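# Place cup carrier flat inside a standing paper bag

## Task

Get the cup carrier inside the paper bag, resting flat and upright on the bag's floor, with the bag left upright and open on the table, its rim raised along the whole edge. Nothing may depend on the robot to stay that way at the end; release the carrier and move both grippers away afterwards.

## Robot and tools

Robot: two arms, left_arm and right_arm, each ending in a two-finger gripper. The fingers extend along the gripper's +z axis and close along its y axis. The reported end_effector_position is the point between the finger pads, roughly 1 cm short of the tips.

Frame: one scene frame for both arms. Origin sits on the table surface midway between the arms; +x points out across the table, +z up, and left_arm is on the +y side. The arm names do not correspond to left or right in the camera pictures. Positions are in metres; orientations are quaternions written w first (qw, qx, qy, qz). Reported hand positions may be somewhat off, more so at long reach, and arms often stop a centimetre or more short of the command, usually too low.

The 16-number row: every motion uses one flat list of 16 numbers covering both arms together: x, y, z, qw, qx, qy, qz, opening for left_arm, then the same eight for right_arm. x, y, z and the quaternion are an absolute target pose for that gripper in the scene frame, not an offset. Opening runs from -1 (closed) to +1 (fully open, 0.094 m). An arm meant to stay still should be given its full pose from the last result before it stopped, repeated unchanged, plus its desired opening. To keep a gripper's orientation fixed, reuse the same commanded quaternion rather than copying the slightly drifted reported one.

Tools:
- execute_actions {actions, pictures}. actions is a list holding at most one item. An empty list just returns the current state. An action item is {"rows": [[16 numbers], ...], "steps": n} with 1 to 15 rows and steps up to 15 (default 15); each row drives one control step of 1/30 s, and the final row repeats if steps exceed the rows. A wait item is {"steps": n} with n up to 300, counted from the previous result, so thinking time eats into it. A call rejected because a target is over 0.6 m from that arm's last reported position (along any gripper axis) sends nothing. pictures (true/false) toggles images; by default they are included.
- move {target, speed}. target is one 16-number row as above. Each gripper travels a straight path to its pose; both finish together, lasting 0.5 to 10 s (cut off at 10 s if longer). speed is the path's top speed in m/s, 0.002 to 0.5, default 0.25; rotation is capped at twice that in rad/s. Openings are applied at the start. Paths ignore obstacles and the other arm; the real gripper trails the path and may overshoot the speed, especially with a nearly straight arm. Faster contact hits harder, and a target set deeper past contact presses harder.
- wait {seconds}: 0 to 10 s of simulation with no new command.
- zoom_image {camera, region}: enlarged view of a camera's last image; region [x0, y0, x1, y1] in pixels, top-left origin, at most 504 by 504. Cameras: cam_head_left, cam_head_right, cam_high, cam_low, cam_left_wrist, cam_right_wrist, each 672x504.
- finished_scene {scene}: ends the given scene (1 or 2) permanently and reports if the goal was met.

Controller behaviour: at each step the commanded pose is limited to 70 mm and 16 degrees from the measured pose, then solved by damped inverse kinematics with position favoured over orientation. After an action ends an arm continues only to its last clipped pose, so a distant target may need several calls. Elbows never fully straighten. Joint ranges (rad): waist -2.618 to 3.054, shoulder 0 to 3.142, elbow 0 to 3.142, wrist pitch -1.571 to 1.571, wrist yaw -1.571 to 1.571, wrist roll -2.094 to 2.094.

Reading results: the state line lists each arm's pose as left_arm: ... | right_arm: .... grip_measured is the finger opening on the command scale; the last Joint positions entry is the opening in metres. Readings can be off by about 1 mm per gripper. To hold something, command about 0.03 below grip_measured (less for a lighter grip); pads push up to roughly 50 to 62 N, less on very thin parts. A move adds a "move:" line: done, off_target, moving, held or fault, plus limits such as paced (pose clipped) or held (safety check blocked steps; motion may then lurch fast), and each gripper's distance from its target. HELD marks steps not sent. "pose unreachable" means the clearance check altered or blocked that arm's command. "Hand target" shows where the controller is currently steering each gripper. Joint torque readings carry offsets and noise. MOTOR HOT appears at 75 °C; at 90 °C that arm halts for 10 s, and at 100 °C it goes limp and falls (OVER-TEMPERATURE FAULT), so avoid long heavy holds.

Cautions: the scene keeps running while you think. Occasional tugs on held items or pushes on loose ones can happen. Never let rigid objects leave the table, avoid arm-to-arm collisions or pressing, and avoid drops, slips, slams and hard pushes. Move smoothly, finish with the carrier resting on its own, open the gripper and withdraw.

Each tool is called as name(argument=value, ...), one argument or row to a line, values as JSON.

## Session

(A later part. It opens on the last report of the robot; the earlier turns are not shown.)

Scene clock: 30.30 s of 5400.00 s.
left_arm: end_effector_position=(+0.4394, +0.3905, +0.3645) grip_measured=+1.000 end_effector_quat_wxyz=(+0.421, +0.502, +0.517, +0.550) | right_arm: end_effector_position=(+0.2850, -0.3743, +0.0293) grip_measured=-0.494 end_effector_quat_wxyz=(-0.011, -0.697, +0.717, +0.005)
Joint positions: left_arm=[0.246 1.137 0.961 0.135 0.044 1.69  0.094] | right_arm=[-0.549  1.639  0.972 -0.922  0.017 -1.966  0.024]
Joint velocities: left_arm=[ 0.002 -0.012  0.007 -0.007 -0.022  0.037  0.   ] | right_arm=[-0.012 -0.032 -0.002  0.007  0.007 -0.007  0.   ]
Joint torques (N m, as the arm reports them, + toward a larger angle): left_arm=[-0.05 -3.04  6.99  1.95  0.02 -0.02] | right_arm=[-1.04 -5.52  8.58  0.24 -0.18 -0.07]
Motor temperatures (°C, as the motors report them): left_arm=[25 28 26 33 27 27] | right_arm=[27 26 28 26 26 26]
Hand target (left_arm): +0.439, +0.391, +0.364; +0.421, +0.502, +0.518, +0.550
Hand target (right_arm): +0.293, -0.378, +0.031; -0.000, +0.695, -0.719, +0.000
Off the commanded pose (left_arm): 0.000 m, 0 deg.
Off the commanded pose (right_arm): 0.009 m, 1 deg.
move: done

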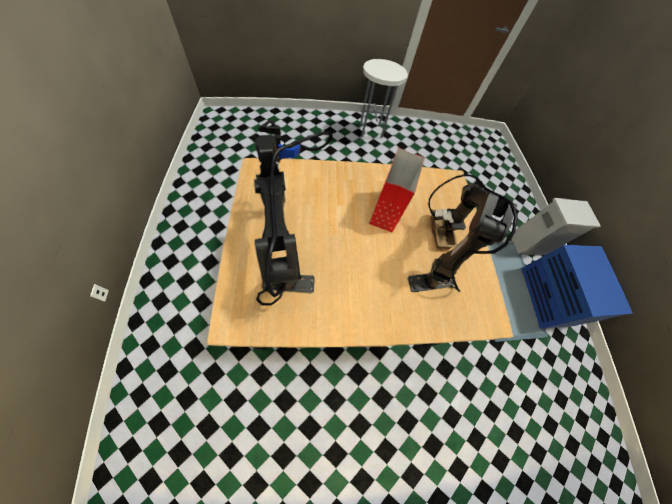

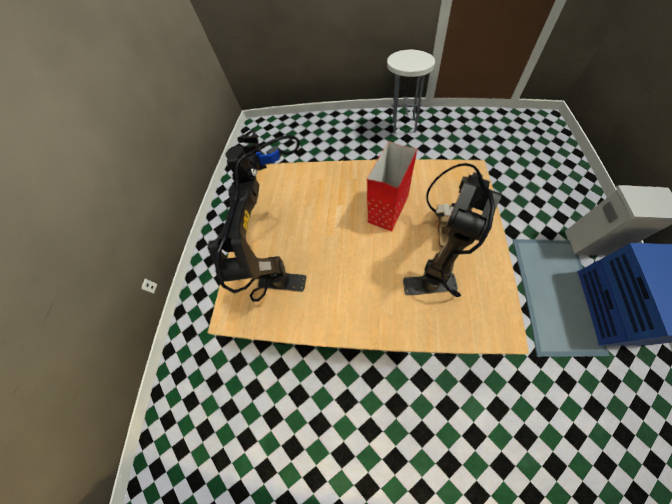

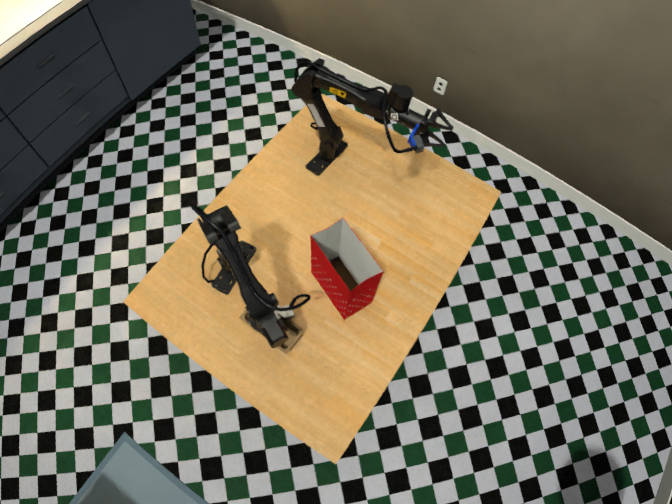

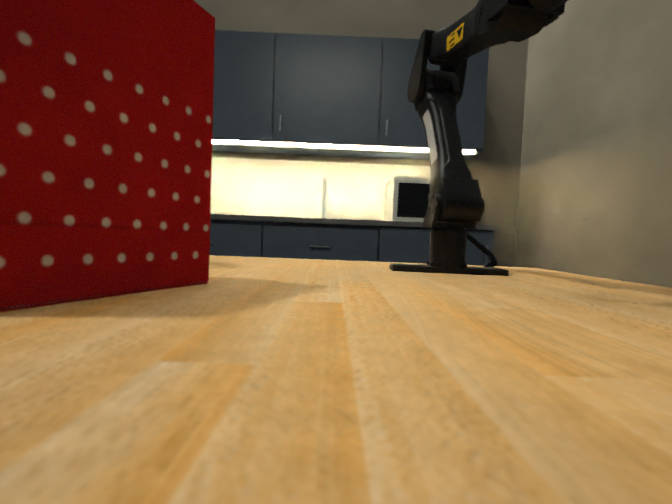

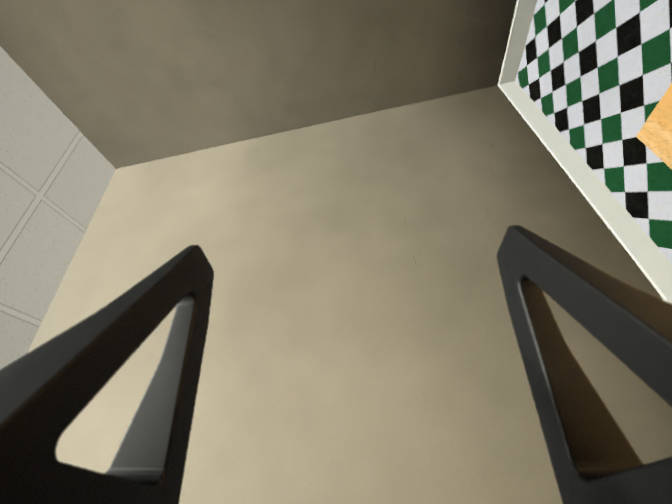

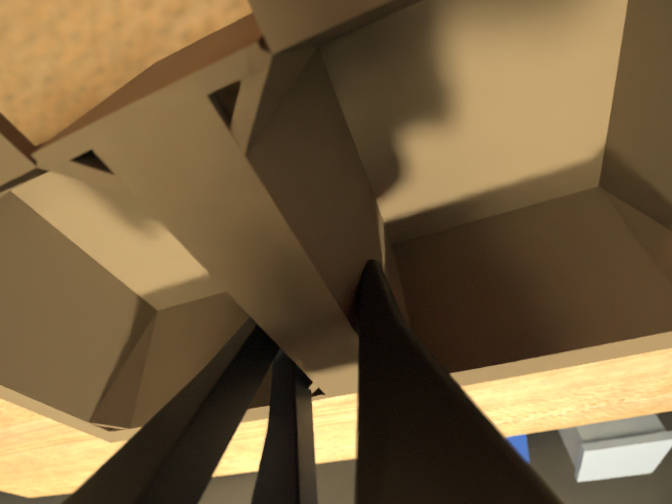

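move(
  target=[0.4394,0.3905,0.3645,0.421,0.502,0.518,0.55,1,0.36,-0.4,0.43,0.231,-0.494,0.76,-0.355,-0.53],
)

move(
  target=[0.4394,0.3905,0.3645,0.421,0.502,0.518,0.55,1,0.365,-0.115,0.41,0.367,-0.567,0.734,-0.078,-0.53],
)

move(
  target=[0.4394,0.3905,0.3645,0.421,0.502,0.518,0.55,1,0.362,-0.115,0.355,0.271,-0.557,0.784,-0.058,-0.53],
  speed=0.1,
)

zoom_image(
  camera="cam_high",
  region=[250, 150, 450, 340],
)

zoom_image(
  camera="cam_head_left",
  region=[330, 90, 500, 250],
)

Scene clock: 44.17 s of 5400.00 s.
left_arm: end_effector_position=(+0.4394, +0.3905, +0.3645) grip_measured=+1.000 end_effector_quat_wxyz=(+0.421, +0.502, +0.517, +0.550) | right_arm: end_effector_position=(+0.3649, -0.4056, +0.4238) grip_measured=-0.495 end_effector_quat_wxyz=(+0.229, -0.502, +0.757, -0.351)
Joint positions: left_arm=[0.246 1.137 0.961 0.135 0.044 1.69  0.094] | right_arm=[-0.554  1.532  2.225 -1.4   -0.017 -1.592  0.024]
Joint velocities: left_arm=[-0.017  0.007 -0.017 -0.066 -0.037  0.022  0.   ] | right_arm=[-0.002 -0.007 -0.007  0.081 -0.007  0.007 -0.   ]
Joint torques (N m, as the arm reports them, + toward a larger angle): left_arm=[ 0.01 -3.1   7.    1.95  0.05 -0.01] | right_arm=[ 1.1  -3.55  8.22  1.61  0.05  0.1 ]
Motor temperatures (°C, as the motors report them): left_arm=[25 28 26 34 27 27] | right_arm=[27 26 28 27 26 26]
Hand target (left_arm): +0.439, +0.391, +0.364; +0.421, +0.502, +0.518, +0.550
Hand target (right_arm): +0.367, -0.403, +0.429; +0.234, -0.500, +0.756, -0.353
Off the commanded pose (left_arm): 0.000 m, 0 deg.
Off the commanded pose (right_arm): 0.010 m, 1 deg.
After step 90, 8.17 s passed at rest.
move: done

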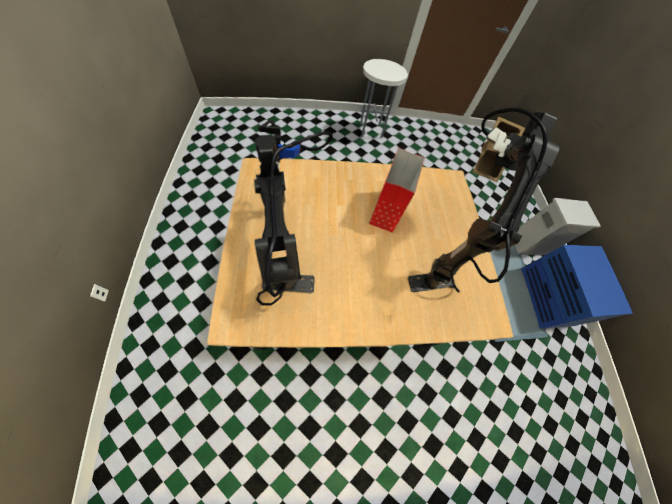

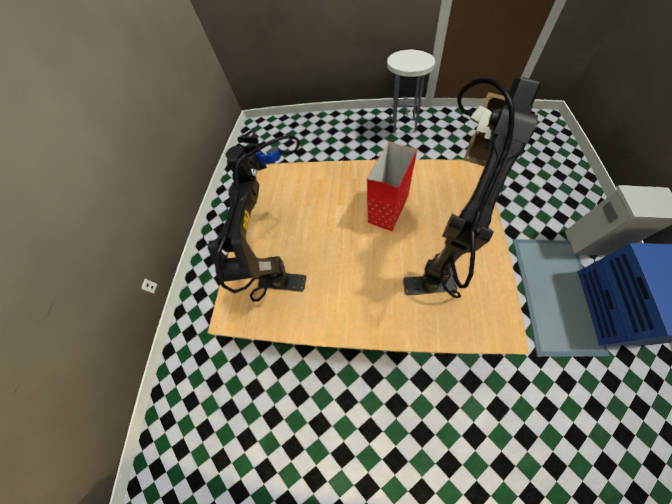

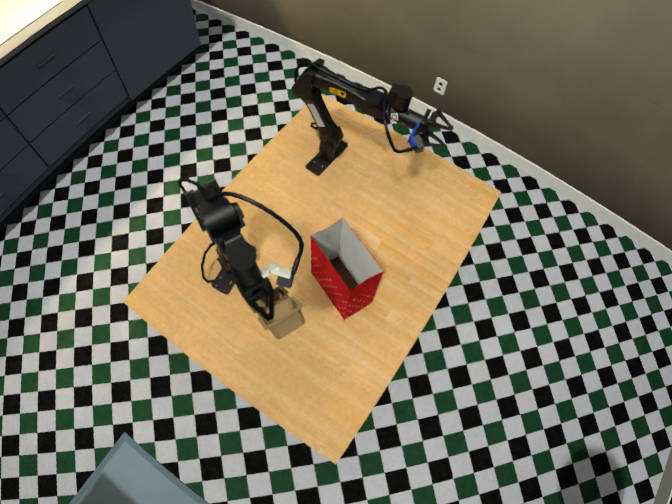

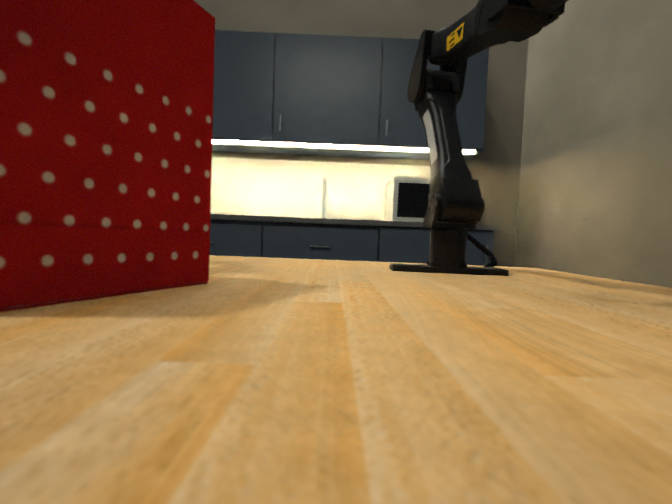

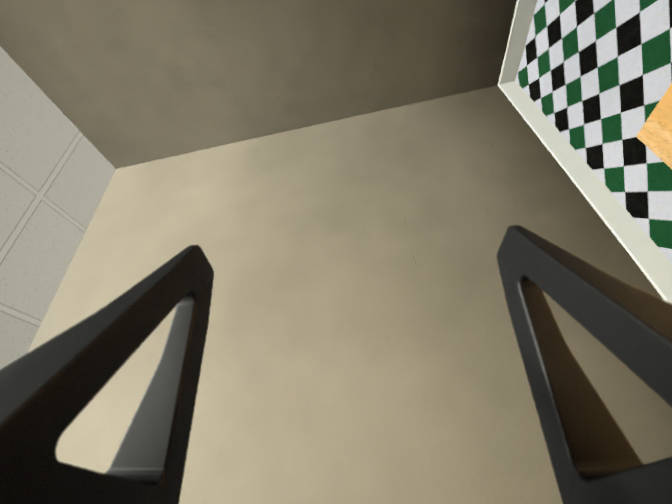

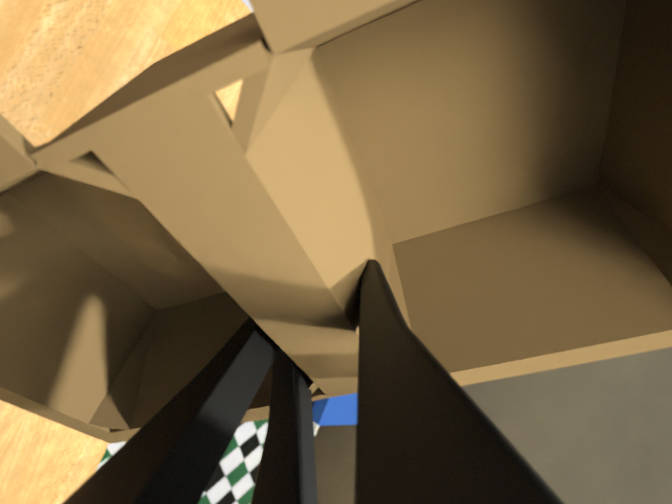

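Scene clock: 46.07 s of 5400.00 s.
left_arm: end_effector_position=(+0.4394, +0.3905, +0.3645) grip_measured=+1.000 end_effector_quat_wxyz=(+0.421, +0.502, +0.517, +0.550) | right_arm: end_effector_position=(+0.3623, -0.1169, +0.4044) grip_measured=-0.495 end_effector_quat_wxyz=(+0.348, -0.571, +0.739, -0.085)
Joint positions: left_arm=[0.246 1.137 0.961 0.135 0.044 1.69  0.094] | right_arm=[ 0.315  1.644  2.369 -1.563  0.015 -0.881  0.024]
Joint velocities: left_arm=[ 0.007  0.002 -0.012 -0.007 -0.037  0.007  0.   ] | right_arm=[ 0.002 -0.012 -0.017 -0.081  0.051 -0.037 -0.001]
Joint torques (N m, as the arm reports them, + toward a larger angle): left_arm=[-0.02 -3.13  6.94  1.94  0.03 -0.03] | right_arm=[ 0.85 -4.85  7.74  1.46 -0.09  0.08]
Motor temperatures (°C, as the motors report them): left_arm=[25 28 26 34 27 27] | right_arm=[27 26 28 27 26 26]
Hand target (left_arm): +0.439, +0.391, +0.364; +0.421, +0.502, +0.518, +0.550
Hand target (right_arm): +0.361, -0.113, +0.410; +0.358, -0.569, +0.736, -0.079
Off the commanded pose (left_arm): 0.000 m, 0 deg.
Off the commanded pose (right_arm): 0.007 m, 2 deg.
move: done

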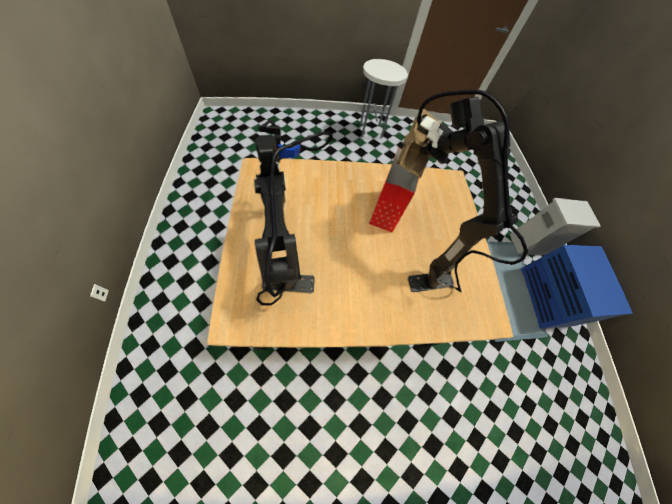

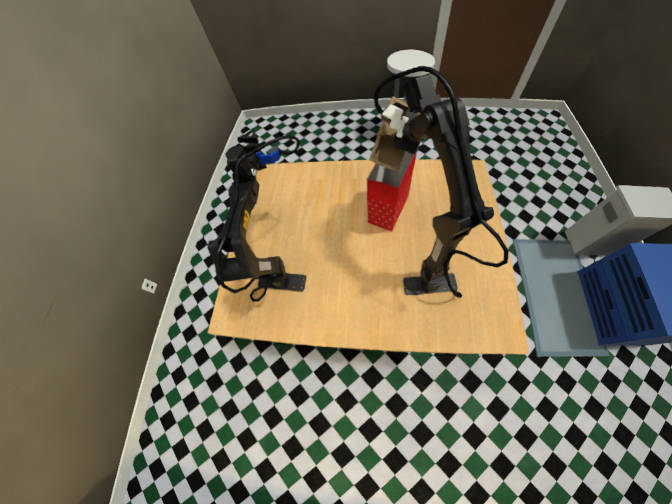

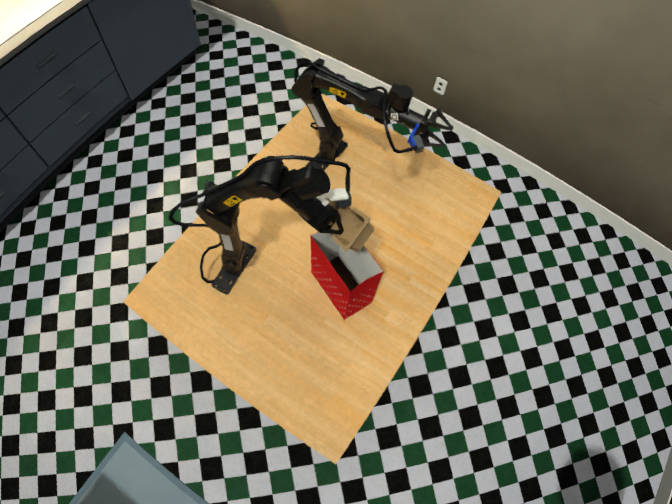

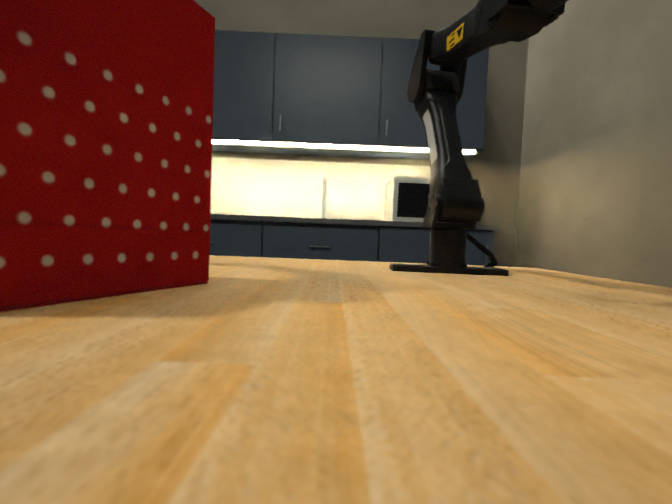

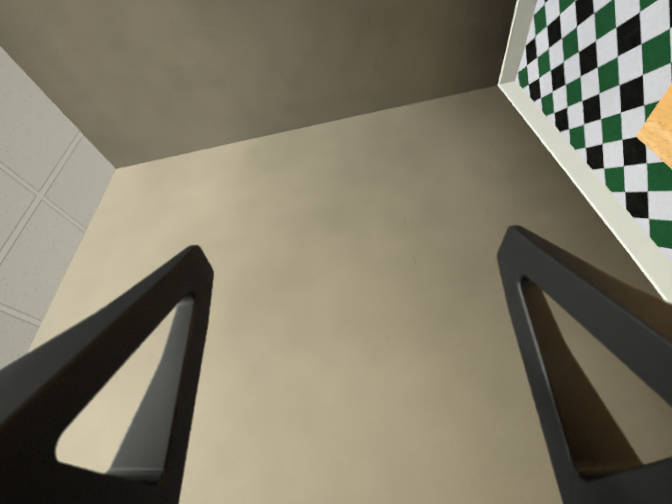

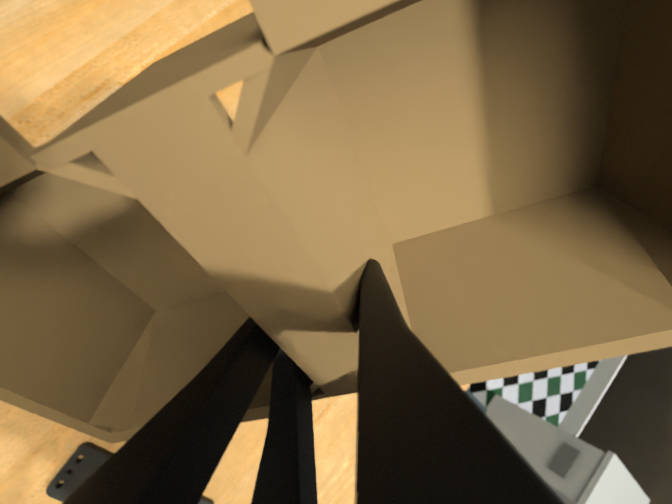

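Scene clock: 47.30 s of 5400.00 s.
left_arm: end_effector_position=(+0.4394, +0.3905, +0.3645) grip_measured=+1.000 end_effector_quat_wxyz=(+0.421, +0.502, +0.517, +0.550) | right_arm: end_effector_position=(+0.3625, -0.1177, +0.3594) grip_measured=-0.495 end_effector_quat_wxyz=(+0.283, -0.554, +0.780, -0.061)
Joint positions: left_arm=[0.246 1.137 0.961 0.135 0.044 1.691 0.094] | right_arm=[ 0.315  1.644  2.224 -1.564  0.019 -0.8    0.024]
Joint velocities: left_arm=[ 0.007 -0.012 -0.002  0.051 -0.007  0.022  0.   ] | right_arm=[-0.007  0.022 -0.002 -0.051 -0.007 -0.022 -0.   ]
Joint torques (N m, as the arm reports them, + toward a larger angle): left_arm=[ 0.01 -3.06  7.12  1.97  0.01  0.  ] | right_arm=[ 1.04 -5.8   4.45  1.27  0.09  0.06]
Motor temperatures (°C, as the motors report them): left_arm=[25 28 26 34 27 27] | right_arm=[27 26 28 27 26 26]
Hand target (left_arm): +0.439, +0.391, +0.364; +0.421, +0.502, +0.518, +0.550
Hand target (right_arm): +0.361, -0.115, +0.355; +0.275, -0.555, +0.783, -0.059
Off the commanded pose (left_arm): 0.000 m, 0 deg.
Off the commanded pose (right_arm): 0.005 m, 1 deg.
joint sent to its limit (right arm) — the command would take joint 4 (wrist pitch) past its lower limit, so that joint was sent only as far as its limit.
move: done

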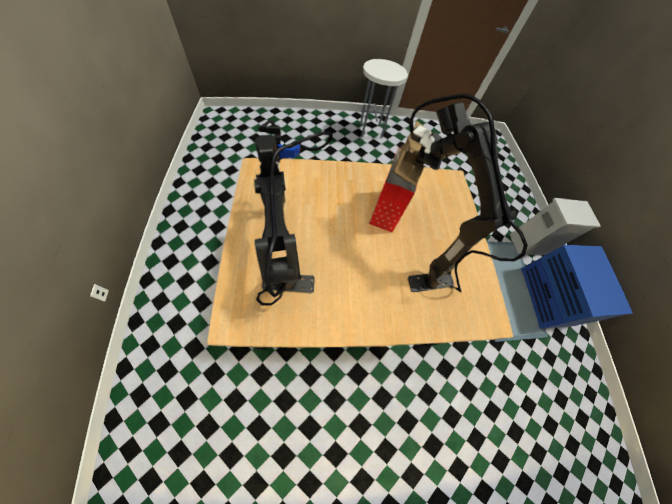

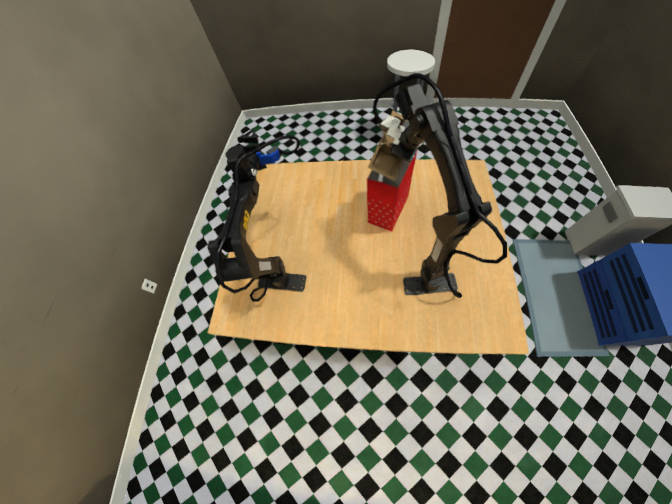

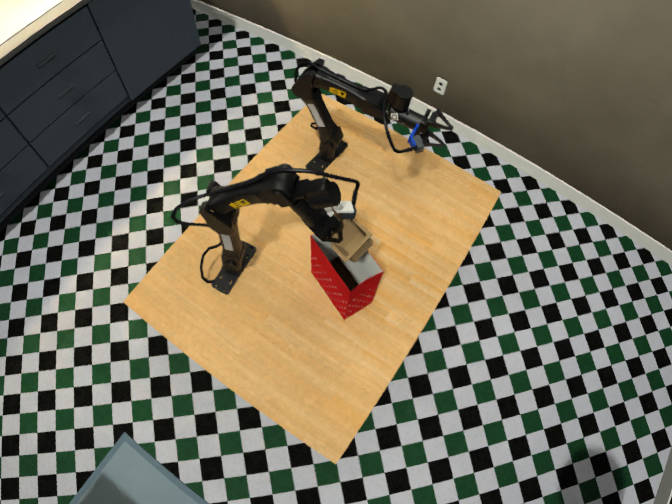

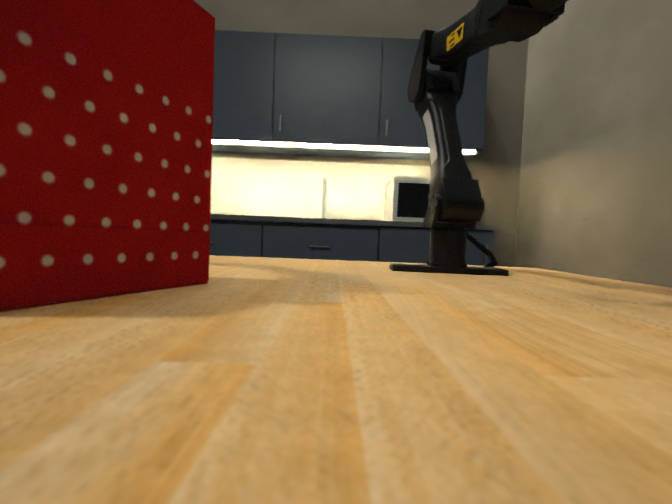

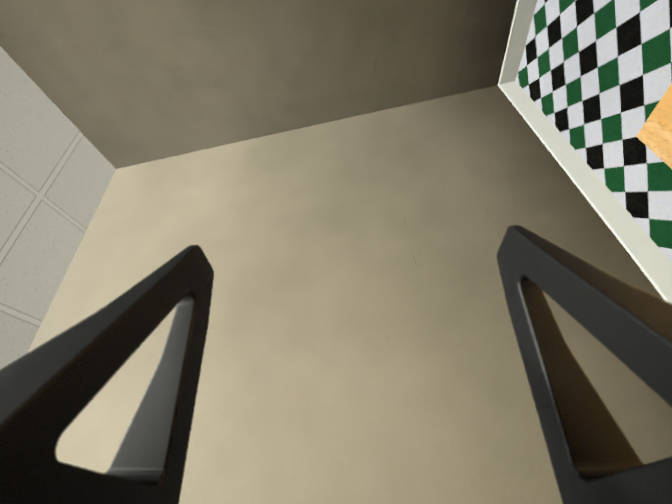

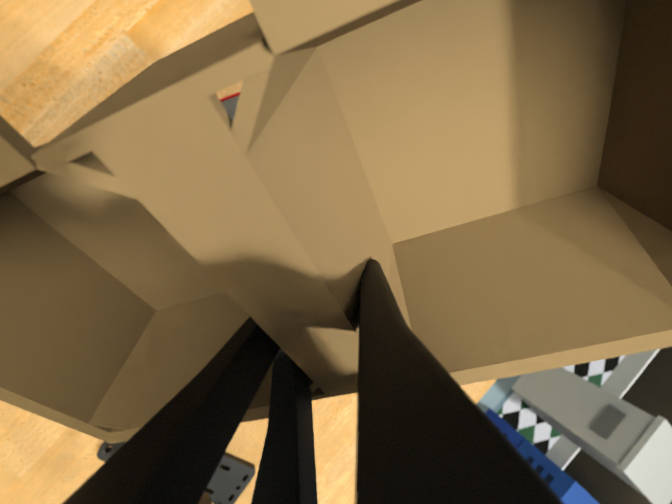

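Region (250, 150, 450, 340) of cam_high's 672x504 image, scaled by 2.520, with more detail than that image has; it fills the top 479 rows of this view, and the rest is white.

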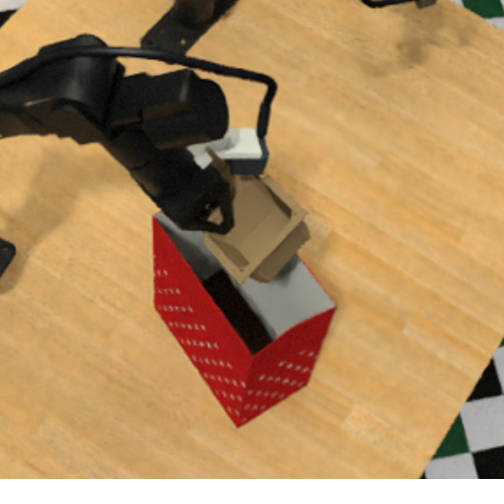

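Region (330, 90, 500, 250) of cam_head_left's 672x504 image, scaled by 2.965, with more detail than that image has; it fills the top 474 rows of this view, and the rest is white.

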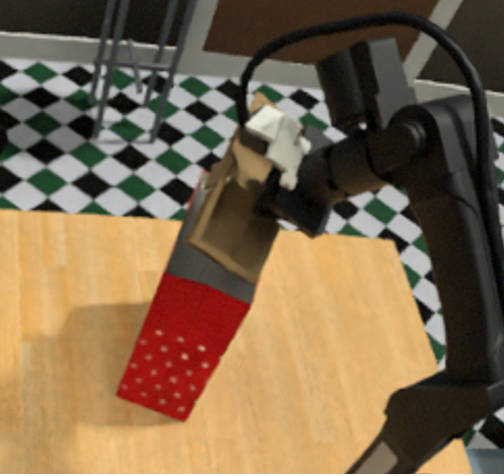

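execute_actions(
  actions=[],
)

move(
  target=[0.4394,0.3905,0.3645,0.421,0.502,0.518,0.55,1,0.369,-0.109,0.29,0.191,-0.55,0.812,-0.041,-0.53],
  speed=0.08,
)

zoom_image(
  camera="cam_head_left",
  region=[330,90,500,250],
)

zoom_image(
  camera="cam_high",
  region=[250,150,450,340],
)

Scene clock: 64.50 s of 5400.00 s.
left_arm: end_effector_position=(+0.4394, +0.3905, +0.3645) grip_measured=+1.000 end_effector_quat_wxyz=(+0.421, +0.502, +0.517, +0.550) | right_arm: end_effector_position=(+0.3625, -0.1177, +0.3594) grip_measured=-0.495 end_effector_quat_wxyz=(+0.283, -0.553, +0.781, -0.060)
Joint positions: left_arm=[0.246 1.137 0.961 0.135 0.044 1.691 0.094] | right_arm=[ 0.315  1.644  2.224 -1.564  0.019 -0.797  0.024]
Joint velocities: left_arm=[-0.007 -0.017 -0.007  0.007 -0.037 -0.051  0.   ] | right_arm=[-0.002 -0.022 -0.012  0.007 -0.007  0.007 -0.001]
Joint torques (N m, as the arm reports them, + toward a larger angle): left_arm=[ 0.02 -3.13  6.9   1.97  0.03 -0.03] | right_arm=[ 1.03 -5.71  4.47  1.25  0.09  0.08]
Motor temperatures (°C, as the motors report them): left_arm=[25 28 26 35 27 27] | right_arm=[27 26 28 28 26 26]
Hand target (left_arm): +0.439, +0.391, +0.364; +0.421, +0.502, +0.518, +0.550
Hand target (right_arm): +0.361, -0.115, +0.355; +0.275, -0.555, +0.783, -0.059
Off the commanded pose (left_arm): 0.000 m, 0 deg.
Off the commanded pose (right_arm): 0.005 m, 1 deg.
Steps of this call (steps 1 to 90: nothing new was sent; then 14.20 s passed at rest). Readings (end_effector_position):
1: left_arm (+0.4394, +0.3905, +0.3645) | right_arm (+0.3625, -0.1177, +0.3594)
2: left_arm (+0.4394, +0.3905, +0.3645) | right_arm (+0.3625, -0.1177, +0.3594)
4: left_arm (+0.4394, +0.3905, +0.3645) | right_arm (+0.3625, -0.1177, +0.3594)
8: left_arm (+0.4394, +0.3905, +0.3645) | right_arm (+0.3625, -0.1177, +0.3594)
90: the state above

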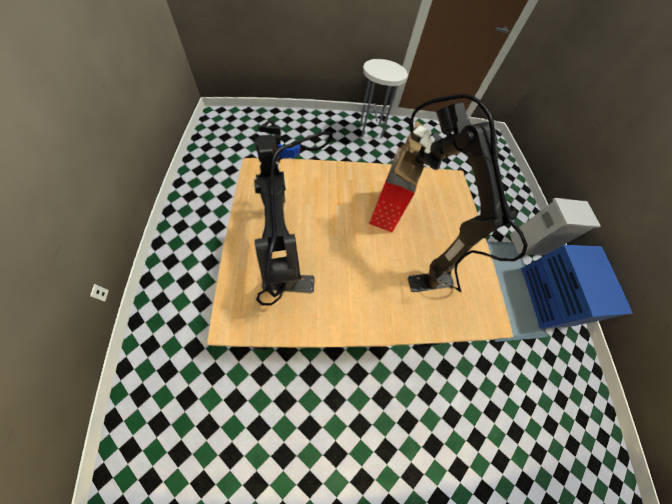

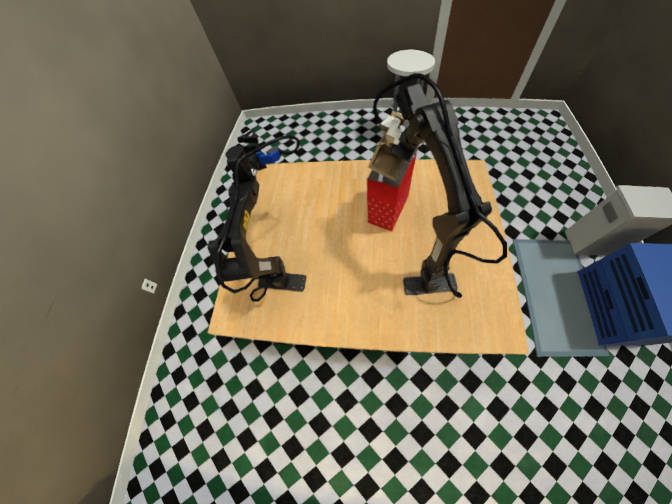

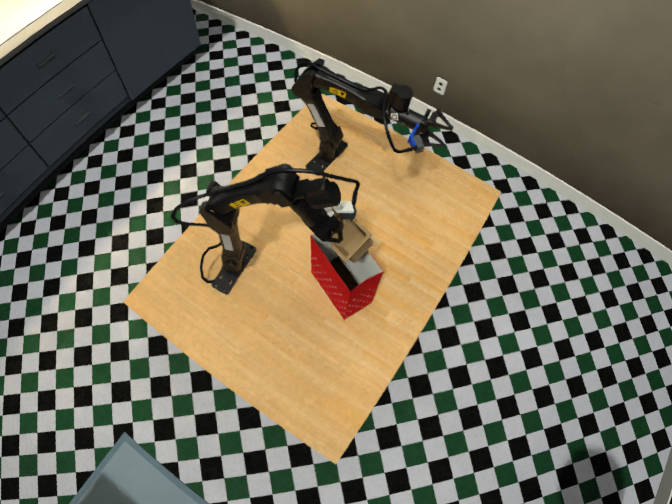

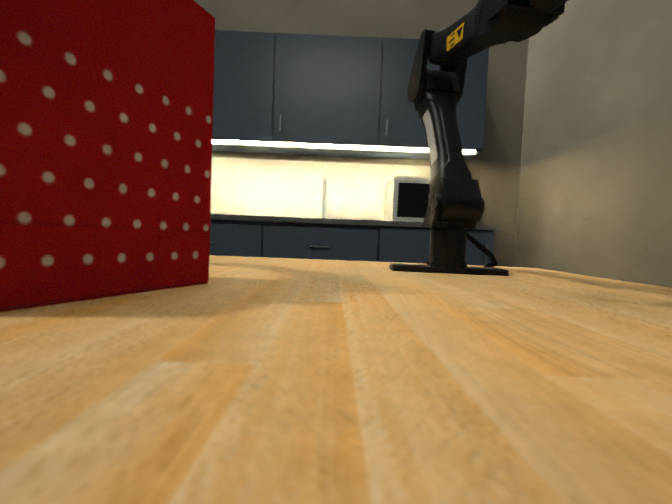

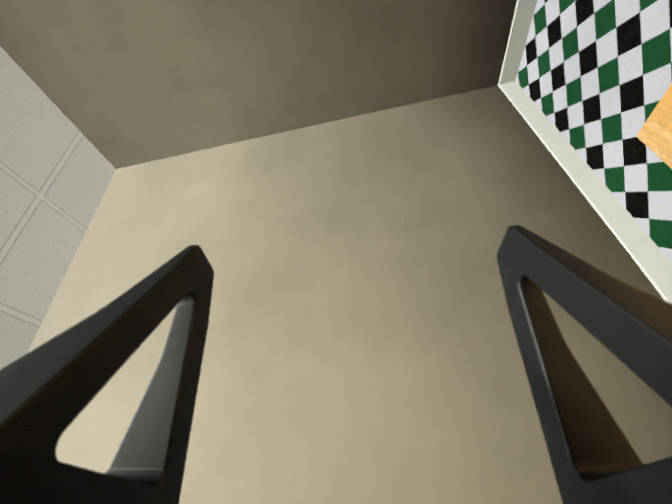

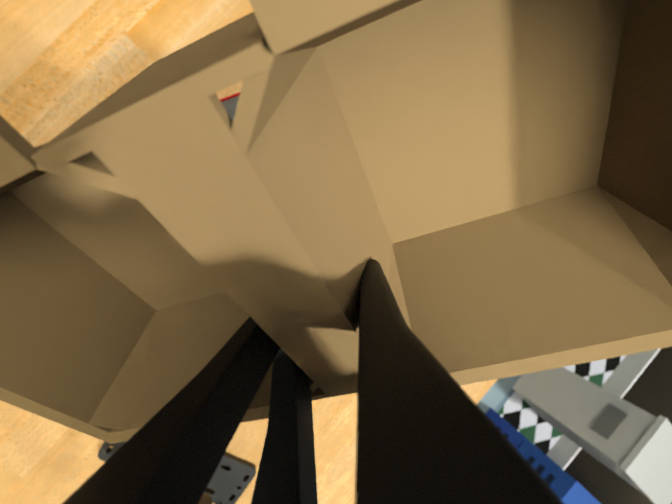

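Scene clock: 66.00 s of 5400.00 s.
left_arm: end_effector_position=(+0.4394, +0.3905, +0.3645) grip_measured=+1.000 end_effector_quat_wxyz=(+0.421, +0.502, +0.517, +0.550) | right_arm: end_effector_position=(+0.3628, -0.1155, +0.2950) grip_measured=-0.495 end_effector_quat_wxyz=(+0.190, -0.548, +0.814, -0.040)
Joint positions: left_arm=[0.246 1.137 0.961 0.135 0.044 1.691 0.094] | right_arm=[ 0.323  1.679  2.045 -1.547  0.024 -0.742  0.024]
Joint velocities: left_arm=[-0.007 -0.007 -0.017 -0.037 -0.007 -0.022  0.   ] | right_arm=[-0.007 -0.012  0.007  0.051 -0.037  0.007 -0.   ]
Joint torques (N m, as the arm reports them, + toward a larger angle): left_arm=[-0.02 -2.97  6.97  1.96  0.   -0.03] | right_arm=[ 1.18 -5.97  5.01  1.25  0.08  0.06]
Motor temperatures (°C, as the motors report them): left_arm=[25 28 26 35 27 27] | right_arm=[27 26 28 28 26 26]
Hand target (left_arm): +0.439, +0.391, +0.364; +0.421, +0.502, +0.518, +0.550
Hand target (right_arm): +0.368, -0.110, +0.290; +0.191, -0.549, +0.813, -0.041
Off the commanded pose (left_arm): 0.000 m, 0 deg.
Off the commanded pose (right_arm): 0.010 m, 0 deg.
move: done

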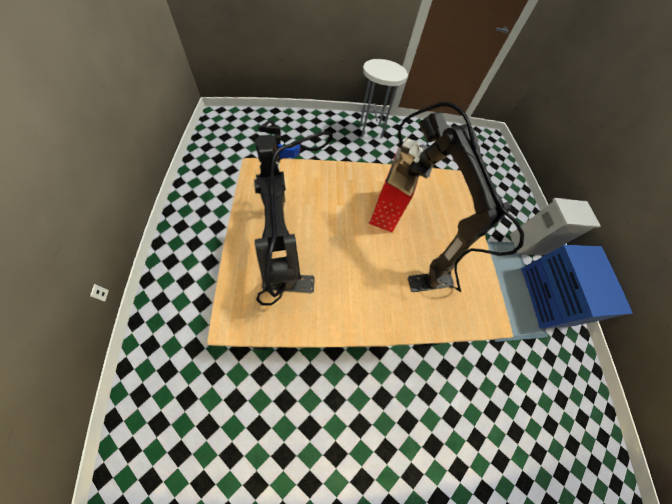

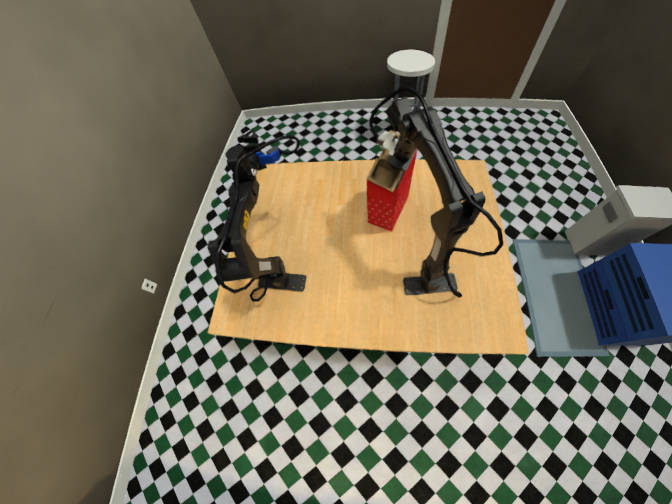

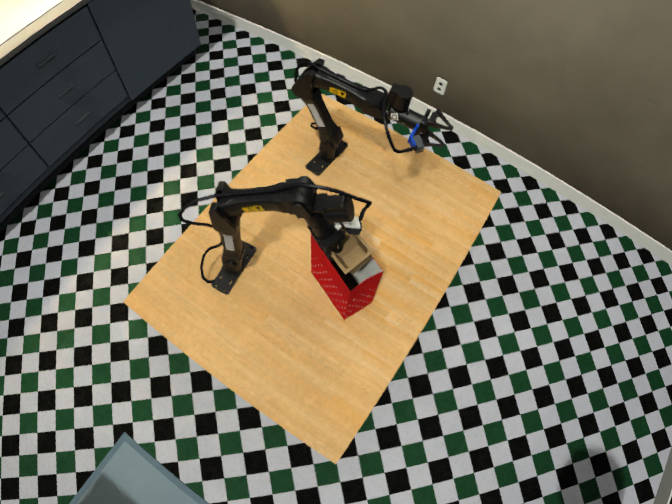

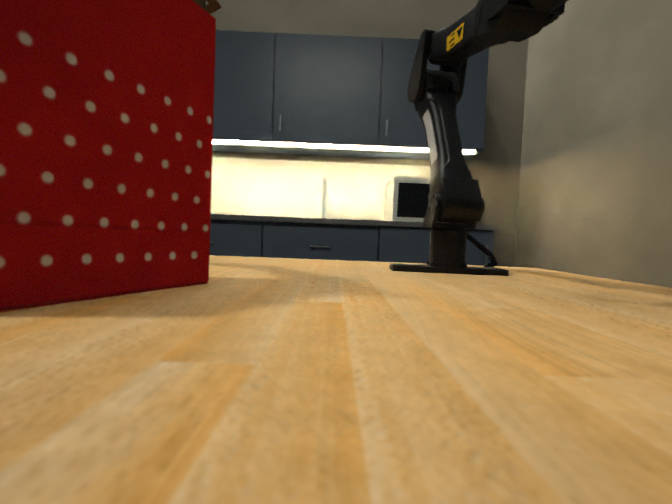

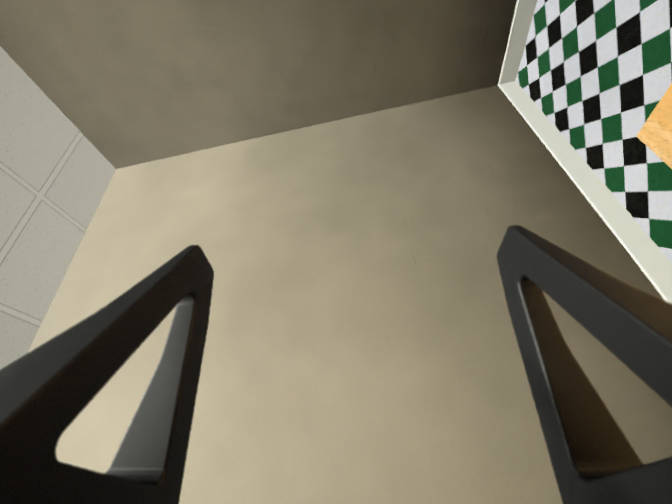

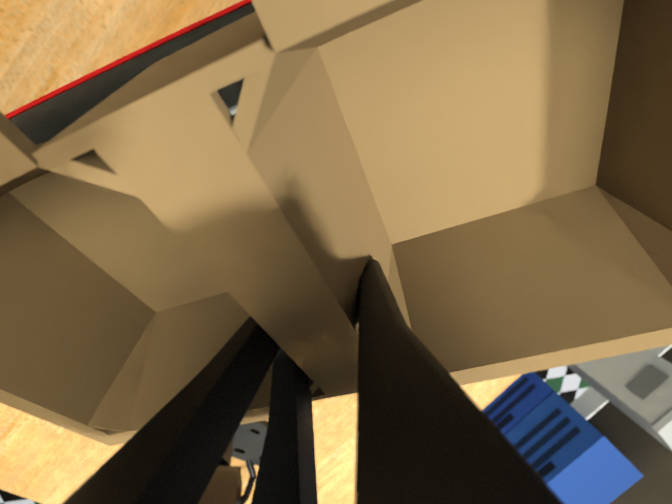

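Region (330, 90, 500, 250) of cam_head_left's 672x504 image, scaled by 2.965, with more detail than that image has; it fills the top 474 rows of this view, and the rest is white.

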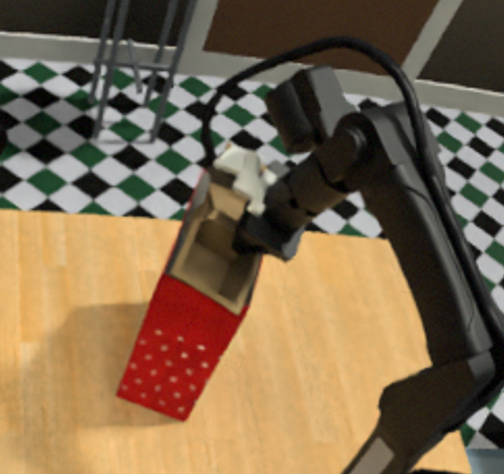

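Region (250, 150, 450, 340) of cam_high's 672x504 image, scaled by 2.520, with more detail than that image has; it fills the top 479 rows of this view, and the rest is white.

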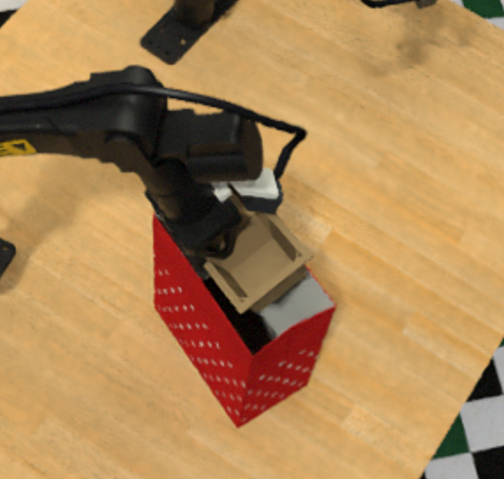

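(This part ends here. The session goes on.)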